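# Roll the wheeled drawer pedestal fully under the desk

## Task

Push the wheeled drawer pedestal completely beneath the desk so that no part of it extends beyond the desk's front or either side. Its drawer fronts must point toward the room and run parallel to the desk's front edge. The pedestal must stay upright, neither toppled nor leaning, and it must remain in that spot by itself: if it only stays there because the robot is holding it, the goal is not met.

## Robot and tools

Robot: a Hello Robot Stretch 4, a single-arm mobile manipulator about 1.6 m tall. It has an omni-wheel base (rim within 0.23 m of the base origin), a lift on a mast, a telescoping arm that reaches forward, a wrist with yaw, pitch and roll, and a two-finger gripper. Cameras: head_camera (top of the mast, looking ahead and down; turn the base to aim it), head_left_camera and head_right_camera (fisheyes looking more steeply down, showing the base and arm), and wrist_camera (looks along the fingers, with the fingertips near the bottom of its image).

Frames: the base frame has its origin on the floor under the base centre, with x forward, y left and z up. hand_pose is reported in this frame and marks a point between the open fingertips; the printed value may be somewhat off. The odometry frame is where the base started the scene. base_odometry comes from wheel turns only, so slipping is counted as travel. Heading runs from -3.142 to 3.142 and is positive to the left.

execute_actions(actions, cameras): actions is a list holding one action, or an empty list to get only state and images. An action holds "base", "joints" or both, and may add "pace" and "contact_limits". Alternatively it holds only {"end_of_arm": "enable_torque"}, which re-powers wrist or gripper motors that shut off after a torque_fault. The motions in one action start together.
- base: exactly one relative move, measured from where the base last reported itself. {"translate_m": d} drives straight, forward positive, -2 to 2 m. {"strafe_m": d} slides sideways, left positive, -2 to 2 m. {"rotate_rad": d} turns in place, counter-clockwise (left) positive, -3.2 to 3.2 rad.
- joints: absolute targets, keyed by name. lift_m 0 to 1.2 m. arm_m 0 to 0.55 m of extension. wrist_yaw_rad -1.134 to 4.276 (0 forward, positive left, 3.14 folded back; above 3.4 the arm may interfere). wrist_pitch_rad -1.117 to 4.259 (0 level, 1.57 pointing down). wrist_roll_rad -1.117 to 4.259 (positive is clockwise seen from behind). gripper_m -0.038 to 0.141, the fingertip gap in metres; negative values press the tips together. A joint target outside its range is clipped and run, with a note in the result. Any other out-of-range value or unknown key rejects the whole call.
- pace: "slow", "default", "fast" or "max". The base moves at 0.1/0.3/0.4/0.6 m/s and turns at 1/2/3/4 rad/s. Above lift_m 0.2 a higher lift lowers these caps.
- contact_limits: {"arm_m": v}, with v from 0 (gentlest) to 0.75 (firmest), default 0.5. This is how hard the arm may push before it stops.
- cameras: a list of camera names, or "all". If left out or null, all cameras are returned; [] returns none.
A single action runs for at most 15 s. A joint or base left out of an action may still be driving toward its earlier target. To unfold the wrist at the start, send lift_m 0.4 together with wrist_yaw_rad 0.

wait(seconds 0 to 10) lets the scene run and then returns state and images. zoom_image(camera, region [x0,y0,x1,y1], at most 504x504 px) gives a closer view of that camera's latest image. read_manual returns only licence texts. finished_scene(scene) ends the numbered scene (1 or 2) for good and reports success; the next scene's task appears in that result. A reply with no tool call ends every remaining scene.

Results:
- base_status and joint_status: "done" (for the base this means the wheels turned the full amount, even if they slipped), "off_target" (stopped short and may still be pushing), "contact_stop_at_<key>" (something blocked it and that part goes slack; slack wheels can keep rolling), "limit_stop_at_<name>", "time_out", or "torque_fault" (a wrist or gripper motor went limp; send enable_torque).
- limit_stop_at_tilt: the robot leans more than 6 degrees, and the lift, arm and wheels go slack until it leans less.
- limit_stop_at_own_body: a self-collision was blocked. It is likely with the gripper pitched up (below -0.2) and rolled.
- on_its_own: things this call did not command. "held at" there gives the target a joint is holding.
- lidar_m: 12 distances in 30-degree sectors, the 1st straight ahead, then counter-clockwise (4th left, 7th behind, 10th right). "-" means nothing seen or closer than 0.25 m. It sees from about 0.15 m up, so a desk top shows up even where the base fits beneath it.
- wrist_depth_mm: a 7x7 grid of depths, 100 to 2000 mm.
- turned_by_wheels vs turned_by_imu: a gap above about 0.1 rad points to a collision or slip, and the heading error is roughly their difference.
- base_tilt: forward/right lean in degrees, with a fixed bias of up to about 1.5 degrees.
- motor_effort: percent of maximum, with the peak in brackets, positive toward higher joint values. For wheel_0..2, positive turns the base right. A rest effort outside its normal range suggests pushing or carrying a load.

When a call reports a stop, the later execute_actions, wait and finished_scene calls in the same reply are skipped. The robot holds its last command while you are thinking.

Cautions: push the pedestal gently. Pushing or pulling with the gripper raised, or at a high contact limit, can tip the robot over. So can driving or turning with more than 1 kg held and arm_m above 0.2. Pressing the gripper into things during base or arm motion can cause torque faults. Before finishing, release the pedestal and move clear, since it must stay in place without the robot.

Each tool is called after ">>>" as name(argument=value, ...), one argument or row to a line, values as JSON.

## Session

>>> execute_actions(
  actions=[],
)

Scene clock: 0.00 s.
base_odometry: x=+0.000 y=+0.000 heading=+0.000 (m, m, rad; odometry frame)
turned_by_wheels: +0.000 (rad since the last result)
turned_by_imu: +0.000 (rad since the last result)
base_tilt: forward=-0.9 right=+0.1 (deg)
lidar_m: 1.11 1.40 1.58 1.62 1.14 1.06 2.17 1.97 1.79 1.83 1.22 1.10
base_status: not commanded
joint_positions: lift_m=+0.264 arm_m=+0.002 wrist_yaw_rad=+3.208 wrist_pitch_rad=+0.020 wrist_roll_rad=+0.008 gripper_m=+0.057
joint_status: not commanded
motor_effort: lift_m=+21 arm_m=-1 wrist_yaw_rad=+0 wrist_pitch_rad=-6 wrist_roll_rad=-1 gripper_m=-3 wheel_0=+1 wheel_1=+0 wheel_2=+0 (%)
hand_pose: x=-0.1204 y=+0.0681 z=+0.4362 quat_wxyz=(-0.033, -0.010, +0.004, +0.999) (m; base frame)
wrist_depth_mm: - 132 131 - - - - / - - 131 - - - - / - 108 132 - - - - / - 122 143 - - 1025 931 / 184 - - - - 1025 946 / 196 1499 199 1281 1118 1025 960 / 191 1025 1008 106 976 866 854
pictures: head_camera, head_left_camera, head_right_camera, wrist_camera
Images, in order (width x height): head_camera 420x560, head_left_camera 420x672, head_right_camera 420x672, wrist_camera 616x392.

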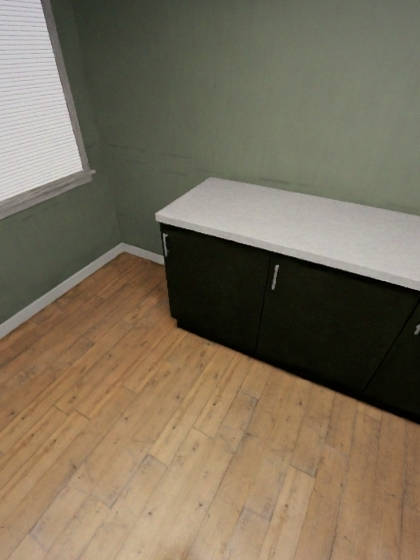

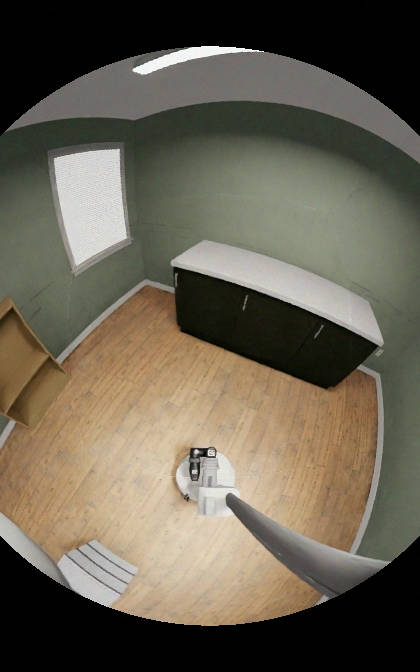

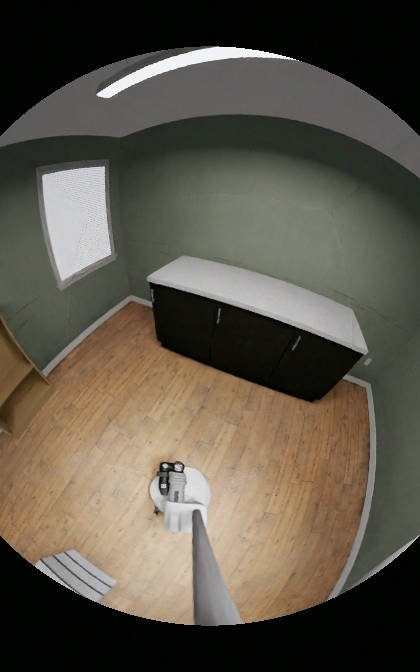

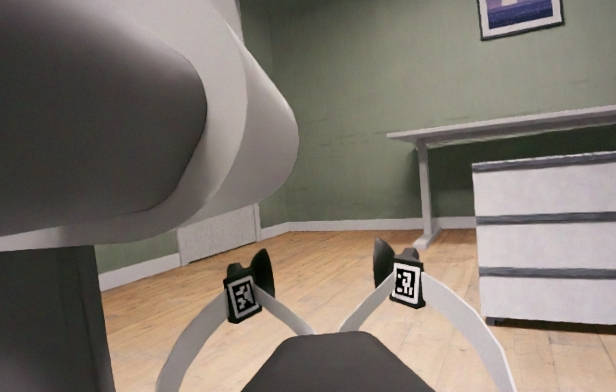

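>>> execute_actions(
  actions=[
    {"base":{"rotate_rad":2.75}},
  ],
)

Scene clock: 2.90 s.
base_odometry: x=+0.000 y=+0.000 heading=+2.750 (m, m, rad; odometry frame)
turned_by_wheels: +2.750 (rad since the last result)
turned_by_imu: +2.714 (rad since the last result)
base_tilt: forward=-0.9 right=+0.1 (deg)
lidar_m: 1.06 2.46 1.85 1.76 1.88 1.16 1.11 1.17 1.99 1.59 1.68 1.07
base_status: done
joint_positions: lift_m=+0.264 arm_m=+0.002 wrist_yaw_rad=+3.208 wrist_pitch_rad=+0.020 wrist_roll_rad=+0.008 gripper_m=+0.057
joint_status: not commanded
motor_effort: lift_m=+21(21) arm_m=-1(1) wrist_yaw_rad=+2(2) wrist_pitch_rad=-6(7) wrist_roll_rad=-1(0) gripper_m=-3(3) wheel_0=+0(6) wheel_1=+1(6) wheel_2=+1(6) (%)
hand_pose: x=-0.1204 y=+0.0681 z=+0.4362 quat_wxyz=(-0.033, -0.010, +0.004, +0.999) (m; base frame)
wrist_depth_mm: - 132 131 1808 1708 1430 1661 / - - 131 1229 1205 1160 1160 / - 108 132 1205 1205 1182 1160 / - 121 143 1229 1229 1182 1182 / 184 1281 1281 1281 1205 1229 1182 / 196 1366 198 1308 1098 1138 1160 / 192 1025 1008 106 946 854 854
pictures: head_camera, head_left_camera, head_right_camera, wrist_camera
Images, in order (width x height): head_camera 420x560, head_left_camera 420x672, head_right_camera 420x672, wrist_camera 616x392.

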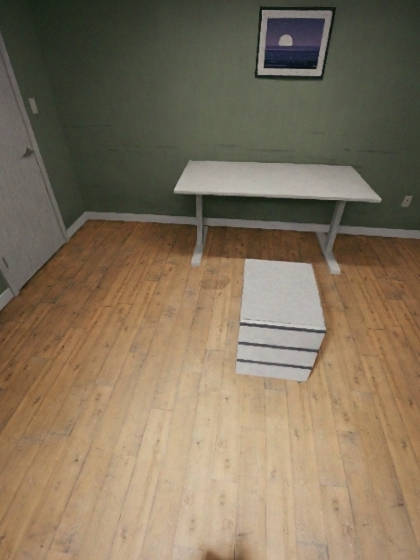

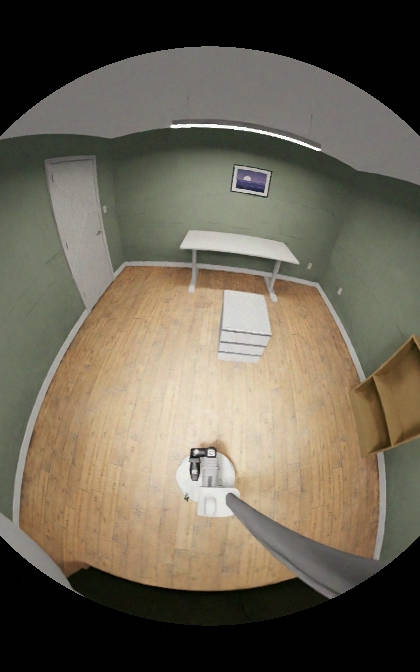

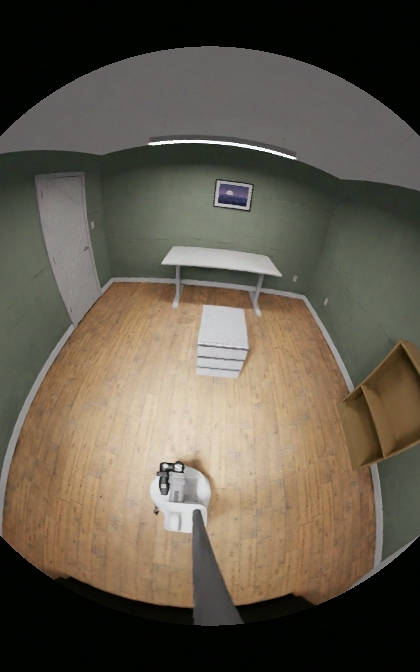

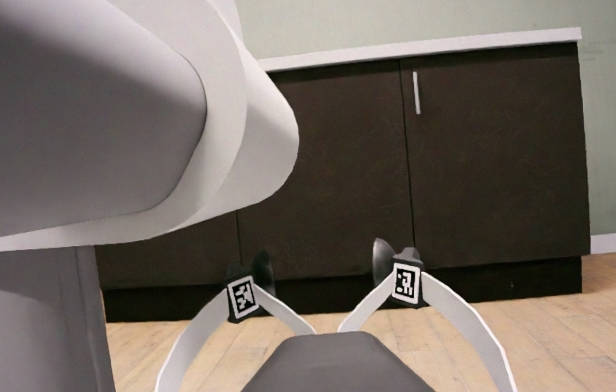

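>>> execute_actions(
  actions=[
    {"base":{"rotate_rad":-0.08},"joints":{"lift_m":0.4,"wrist_yaw_rad":0,"gripper_m":0.14}},
  ],
  cameras=[],
)

>>> execute_actions(
  actions=[
    {"base":{"strafe_m":-0.19},"joints":{"lift_m":0.13,"arm_m":0.1}},
  ],
  cameras=[],
)

>>> execute_actions(
  actions=[
    {"base":{"translate_m":0.35}},
  ],
)

Scene clock: 5.83 s.
base_odometry: x=+0.000 y=+0.000 heading=+2.670 (m, m, rad; odometry frame)
turned_by_wheels: -0.080 (rad since the last result)
turned_by_imu: -0.078 (rad since the last result)
base_tilt: forward=-0.9 right=+0.1 (deg)
lidar_m: 1.06 2.23 1.88 1.77 1.83 1.21 1.12 1.15 2.05 1.61 1.63 1.11
base_status: done
joint_positions: lift_m=+0.400 arm_m=+0.002 wrist_yaw_rad=+0.000 wrist_pitch_rad=+0.020 wrist_roll_rad=+0.008 gripper_m=+0.140
joint_status: all done
motor_effort: lift_m=+24(25) arm_m=-1(1) wrist_yaw_rad=-3(11) wrist_pitch_rad=-7(7) wrist_roll_rad=+1(0) gripper_m=-1(1) wheel_0=+1(3) wheel_1=+1(3) wheel_2=+1(6) (%)
hand_pose: x=+0.4617 y=-0.0873 z=+0.5722 quat_wxyz=(+1.000, +0.004, +0.010, +0.000) (m; base frame)
wrist_depth_mm: - - - - - - - / - - - - - - - / - - - - - - - / - - - - - - - / - - - 866 866 854 - / - 1756 1537 866 878 1336 1430 / 1397 1281 1308 106 866 1078 1060
pictures: none
No camera images: the call's "cameras" was empty. Leave "cameras" out to get every camera's image.

Scene clock: 8.00 s.
base_odometry: x=+0.086 y=+0.169 heading=+2.670 (m, m, rad; odometry frame)
turned_by_wheels: +0.000 (rad since the last result)
turned_by_imu: -0.001 (rad since the last result)
base_tilt: forward=-0.9 right=+0.2 (deg)
lidar_m: 1.06 2.22 2.09 1.96 2.04 1.15 1.10 1.10 1.83 1.40 1.44 2.31
base_status: done
joint_positions: lift_m=+0.130 arm_m=+0.099 wrist_yaw_rad=+0.000 wrist_pitch_rad=+0.020 wrist_roll_rad=+0.008 gripper_m=+0.140
joint_status: all done
motor_effort: lift_m=+17(24) arm_m=+5(4) wrist_yaw_rad=-2(3) wrist_pitch_rad=-6(7) wrist_roll_rad=+0(1) gripper_m=+0(1) wheel_0=-2(8) wheel_1=-1(6) wheel_2=+0(1) (%)
hand_pose: x=+0.5585 y=-0.0874 z=+0.3028 quat_wxyz=(+1.000, +0.004, +0.010, +0.000) (m; base frame)
wrist_depth_mm: - - - - - - - / - - - - - - - / - - 759 759 - - - / - - 759 768 - - - / - - 778 778 1366 1098 1281 / 1182 1025 778 768 809 809 831 / 798 768 759 106 707 640 627
pictures: none
No camera images: the call's "cameras" was empty. Leave "cameras" out to get every camera's image.

Scene clock: 10.67 s.
base_odometry: x=-0.226 y=+0.328 heading=+2.670 (m, m, rad; odometry frame)
turned_by_wheels: +0.000 (rad since the last result)
turned_by_imu: +0.001 (rad since the last result)
base_tilt: forward=-0.9 right=+0.0 (deg)
lidar_m: 0.72 0.78 2.12 1.99 2.03 1.54 1.44 1.49 1.83 1.37 1.41 1.94
base_status: done
joint_positions: lift_m=+0.130 arm_m=+0.099 wrist_yaw_rad=+0.000 wrist_pitch_rad=+0.020 wrist_roll_rad=+0.008 gripper_m=+0.140
joint_status: not commanded
motor_effort: lift_m=+17(17) arm_m=+5(5) wrist_yaw_rad=+0(2) wrist_pitch_rad=-6(7) wrist_roll_rad=-2(0) gripper_m=+1(2) wheel_0=+1(6) wheel_1=+0(4) wheel_2=+1(8) (%)
hand_pose: x=+0.5585 y=-0.0874 z=+0.3028 quat_wxyz=(+1.000, +0.004, +0.010, +0.000) (m; base frame)
wrist_depth_mm: - - - - - - - / - 413 413 415 415 - - / 415 415 415 415 421 - - / - 418 421 421 421 - - / - 421 424 427 424 1098 1308 / 1025 424 421 427 418 809 842 / 768 427 430 106 525 647 627
pictures: head_camera, head_left_camera, head_right_camera, wrist_camera
Images, in order (width x height): head_camera 420x560, head_left_camera 420x672, head_right_camera 420x672, wrist_camera 616x392.

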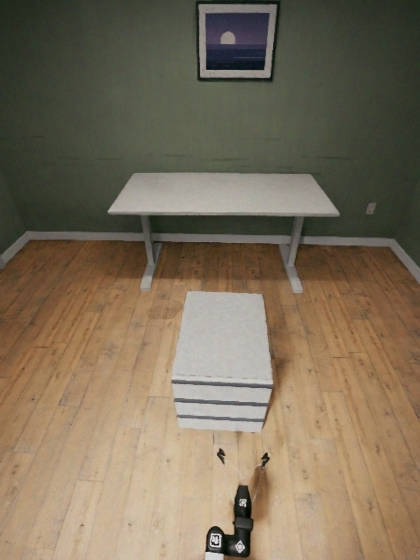

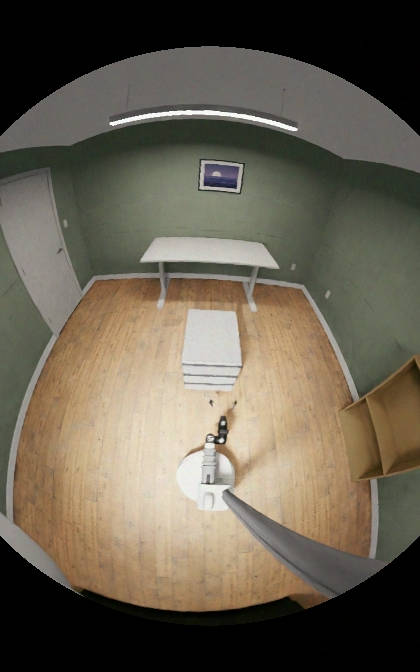

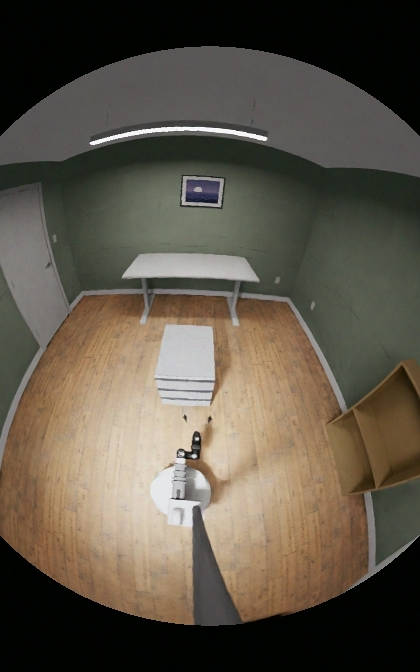

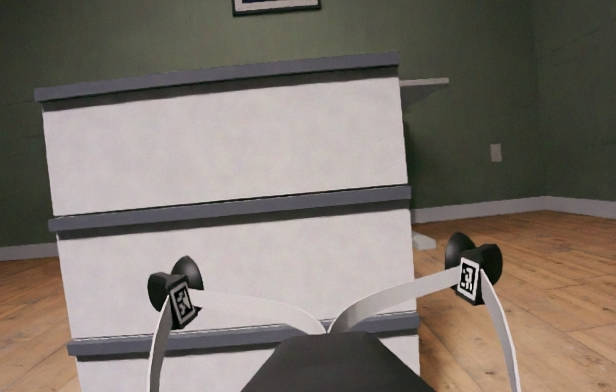

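Shift left about 0.09, then push.

>>> execute_actions(
  actions=[
    {"base":{"strafe_m":0.09},"joints":{"arm_m":0.22}},
  ],
  cameras=[],
)

>>> execute_actions(
  actions=[
    {"base":{"translate_m":0.4},"pace":"slow"},
  ],
  cameras=["head_camera","wrist_camera"],
)

Scene clock: 12.33 s.
base_odometry: x=-0.267 y=+0.248 heading=+2.670 (m, m, rad; odometry frame)
turned_by_wheels: +0.000 (rad since the last result)
turned_by_imu: +0.001 (rad since the last result)
base_tilt: forward=-0.8 right=+0.1 (deg)
lidar_m: 0.70 1.84 2.02 1.87 1.93 1.56 1.45 1.48 1.93 1.47 1.51 0.74
base_status: done
joint_positions: lift_m=+0.130 arm_m=+0.219 wrist_yaw_rad=+0.000 wrist_pitch_rad=+0.020 wrist_roll_rad=+0.008 gripper_m=+0.140
joint_status: all done
motor_effort: lift_m=+17(17) arm_m=+5(5) wrist_yaw_rad=-3(1) wrist_pitch_rad=-7(7) wrist_roll_rad=+1(2) gripper_m=+1(0) wheel_0=+1(7) wheel_1=+0(7) wheel_2=+0(1) (%)
hand_pose: x=+0.6785 y=-0.0874 z=+0.3028 quat_wxyz=(+1.000, +0.004, +0.010, +0.000) (m; base frame)
wrist_depth_mm: - 289 291 293 293 294 - / 291 291 291 294 296 296 - / 296 294 296 297 297 298 - / - 298 297 298 300 300 - / 1756 298 300 303 303 303 1060 / 1042 303 301 304 307 306 723 / 778 306 306 106 307 304 439
pictures: none
No camera images: the call's "cameras" was empty. Leave "cameras" out to get every camera's image.

Scene clock: 17.60 s.
base_odometry: x=-0.623 y=+0.429 heading=+2.670 (m, m, rad; odometry frame)
turned_by_wheels: +0.000 (rad since the last result)
turned_by_imu: +0.000 (rad since the last result)
base_tilt: forward=-0.9 right=+0.1 (deg)
lidar_m: 0.65 1.45 2.03 1.91 1.98 2.02 1.86 1.88 1.57 1.43 1.83 0.70
base_status: done
joint_positions: lift_m=+0.130 arm_m=+0.219 wrist_yaw_rad=-0.003 wrist_pitch_rad=+0.020 wrist_roll_rad=+0.008 gripper_m=+0.140
joint_status: not commanded
motor_effort: lift_m=+17(17) arm_m=+6(7) wrist_yaw_rad=+5(23) wrist_pitch_rad=-6(8) wrist_roll_rad=+0(0) gripper_m=+0(2) wheel_0=+2(8) wheel_1=+3(6) wheel_2=-7(19) (%)
hand_pose: x=+0.6780 y=-0.0882 z=+0.3028 quat_wxyz=(+1.000, +0.004, +0.010, -0.001) (m; base frame)
wrist_depth_mm: 229 229 228 228 228 228 227 / 231 230 230 230 229 229 229 / 233 233 232 232 231 231 232 / 235 235 234 234 234 233 233 / 237 224 236 236 236 235 236 / 239 238 238 238 237 237 238 / 242 241 240 106 239 240 240
pictures: head_camera, wrist_camera
Images, in order (width x height): head_camera 420x560, wrist_camera 616x392.

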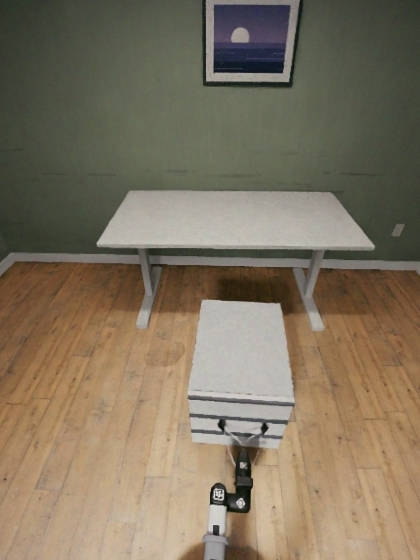

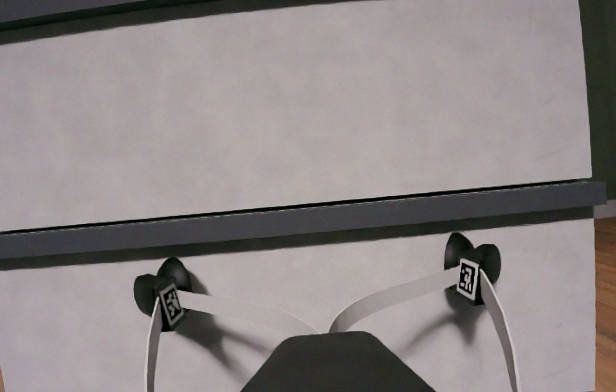

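>>> execute_actions(
  actions=[
    {"base":{"translate_m":0.74},"pace":"slow"},
  ],
)

Scene clock: 26.67 s.
base_odometry: x=-1.282 y=+0.765 heading=+2.671 (m, m, rad; odometry frame)
turned_by_wheels: +0.000 (rad since the last result)
turned_by_imu: +0.002 (rad since the last result)
base_tilt: forward=-1.0 right=+0.1 (deg)
lidar_m: 0.64 0.68 0.91 1.94 2.04 2.67 2.61 2.63 1.59 1.72 1.76 0.68
base_status: done
joint_positions: lift_m=+0.130 arm_m=+0.219 wrist_yaw_rad=+0.001 wrist_pitch_rad=+0.020 wrist_roll_rad=+0.008 gripper_m=+0.140
joint_status: not commanded
motor_effort: lift_m=+17(17) arm_m=+6(6) wrist_yaw_rad=-6(13) wrist_pitch_rad=-6(6) wrist_roll_rad=+0(0) gripper_m=-1(1) wheel_0=+6(7) wheel_1=+3(6) wheel_2=-5(9) (%)
hand_pose: x=+0.6783 y=-0.0871 z=+0.3028 quat_wxyz=(+1.000, +0.004, +0.010, +0.001) (m; base frame)
wrist_depth_mm: 226 227 228 229 229 229 231 / 229 229 229 230 231 232 233 / 229 231 231 233 234 234 235 / 233 233 234 234 235 235 236 / 235 223 235 236 236 237 238 / 236 236 236 237 239 239 240 / 238 238 238 106 241 241 242
pictures: head_camera, head_left_camera, head_right_camera, wrist_camera
Images, in order (width x height): head_camera 420x560, head_left_camera 420x672, head_right_camera 420x672, wrist_camera 616x392.

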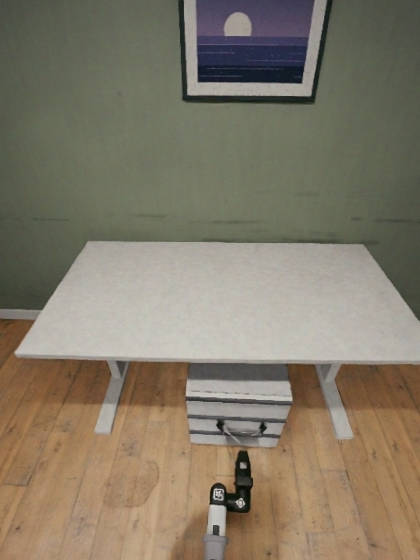

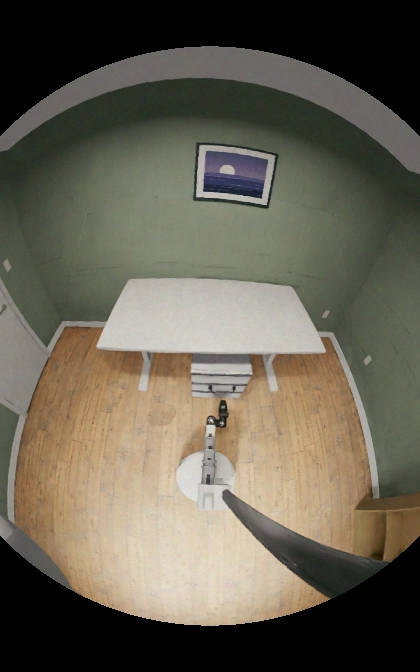

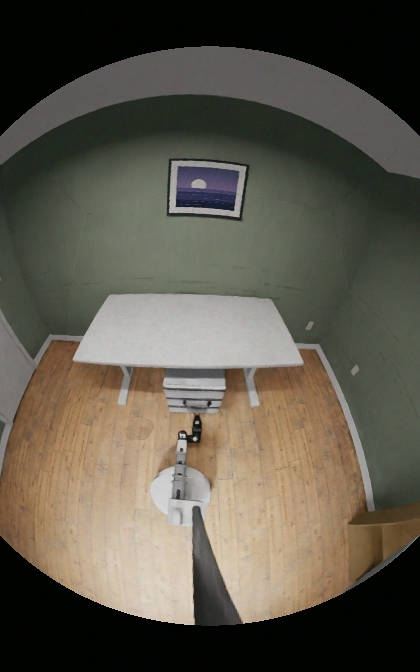

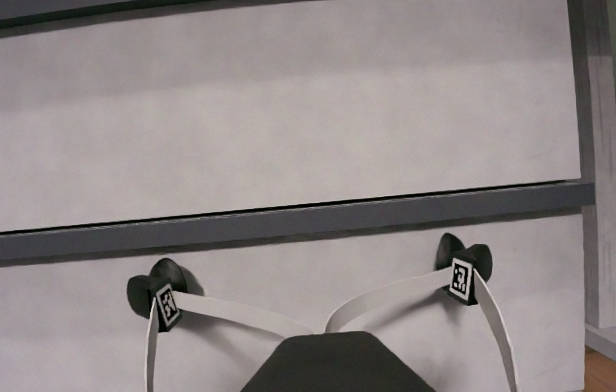

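About flush; desk is ~0.7 deep, so push 0.09 more.

>>> execute_actions(
  actions=[
    {"base":{"translate_m":0.09},"pace":"slow"},
  ],
  cameras=[],
)

>>> execute_actions(
  actions=[
    {"joints":{"arm_m":0.1}},
  ],
  cameras=["head_camera","wrist_camera"],
)

Scene clock: 29.17 s.
base_odometry: x=-1.362 y=+0.806 heading=+2.671 (m, m, rad; odometry frame)
turned_by_wheels: +0.000 (rad since the last result)
turned_by_imu: +0.001 (rad since the last result)
base_tilt: forward=-1.0 right=+0.1 (deg)
lidar_m: 0.56 0.59 0.79 1.90 2.01 2.67 2.71 2.64 1.65 1.72 0.96 0.63
base_status: done
joint_positions: lift_m=+0.130 arm_m=+0.219 wrist_yaw_rad=+0.002 wrist_pitch_rad=+0.020 wrist_roll_rad=+0.008 gripper_m=+0.140
joint_status: not commanded
motor_effort: lift_m=+17(17) arm_m=+6(6) wrist_yaw_rad=-10(9) wrist_pitch_rad=-7(6) wrist_roll_rad=-2(2) gripper_m=-2(2) wheel_0=+4(8) wheel_1=+4(6) wheel_2=-4(8) (%)
hand_pose: x=+0.6784 y=-0.0869 z=+0.3028 quat_wxyz=(+1.000, +0.004, +0.010, +0.001) (m; base frame)
wrist_depth_mm: 224 226 227 227 228 229 229 / 227 228 229 229 229 230 231 / 229 230 231 231 232 233 233 / 231 232 232 232 233 233 233 / 233 221 234 235 236 235 238 / 234 234 236 236 236 237 239 / 236 237 238 106 239 240 241
pictures: none
No camera images: the call's "cameras" was empty. Leave "cameras" out to get every camera's image.

Scene clock: 30.53 s.
base_odometry: x=-1.362 y=+0.806 heading=+2.671 (m, m, rad; odometry frame)
turned_by_wheels: +0.000 (rad since the last result)
turned_by_imu: +0.000 (rad since the last result)
base_tilt: forward=-1.0 right=+0.1 (deg)
lidar_m: 0.57 0.58 0.81 1.95 2.00 2.64 2.70 2.65 1.61 1.69 0.94 0.65
base_status: not commanded
joint_positions: lift_m=+0.130 arm_m=+0.101 wrist_yaw_rad=+0.000 wrist_pitch_rad=+0.020 wrist_roll_rad=+0.008 gripper_m=+0.140
joint_status: all done
motor_effort: lift_m=+17(17) arm_m=-5(6) wrist_yaw_rad=-2(13) wrist_pitch_rad=-7(7) wrist_roll_rad=+0(3) gripper_m=+1(4) wheel_0=+1(3) wheel_1=+2(5) wheel_2=+1(5) (%)
hand_pose: x=+0.5602 y=-0.0874 z=+0.3027 quat_wxyz=(+1.000, +0.004, +0.010, +0.000) (m; base frame)
wrist_depth_mm: 621 640 647 627 345 768 661 / 340 342 343 343 345 347 683 / 1060 345 345 347 349 349 699 / 1042 347 347 349 347 353 707 / 1060 349 351 353 355 353 723 / 1060 353 353 353 355 359 732 / 788 353 355 106 357 362 627
pictures: head_camera, wrist_camera
Images, in order (width x height): head_camera 420x560, wrist_camera 616x392.

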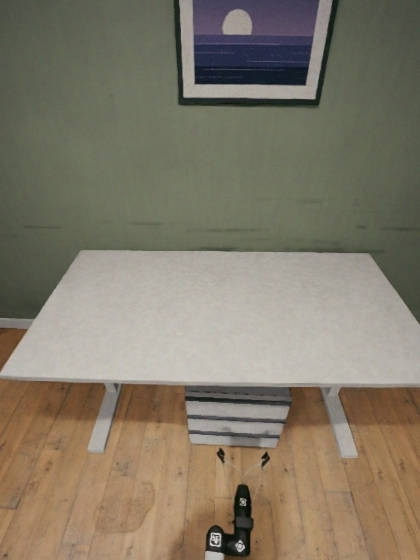

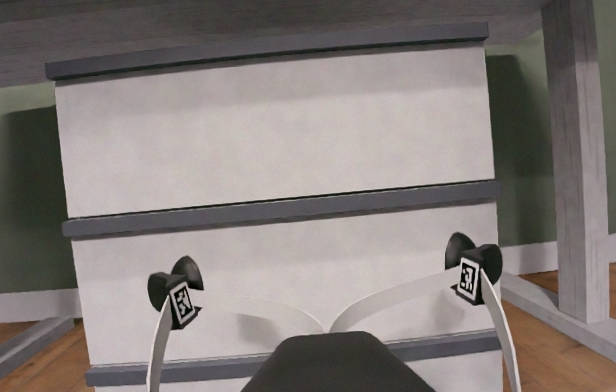

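>>> finished_scene(
  scene=1,
)

The scene is finished: the task was done.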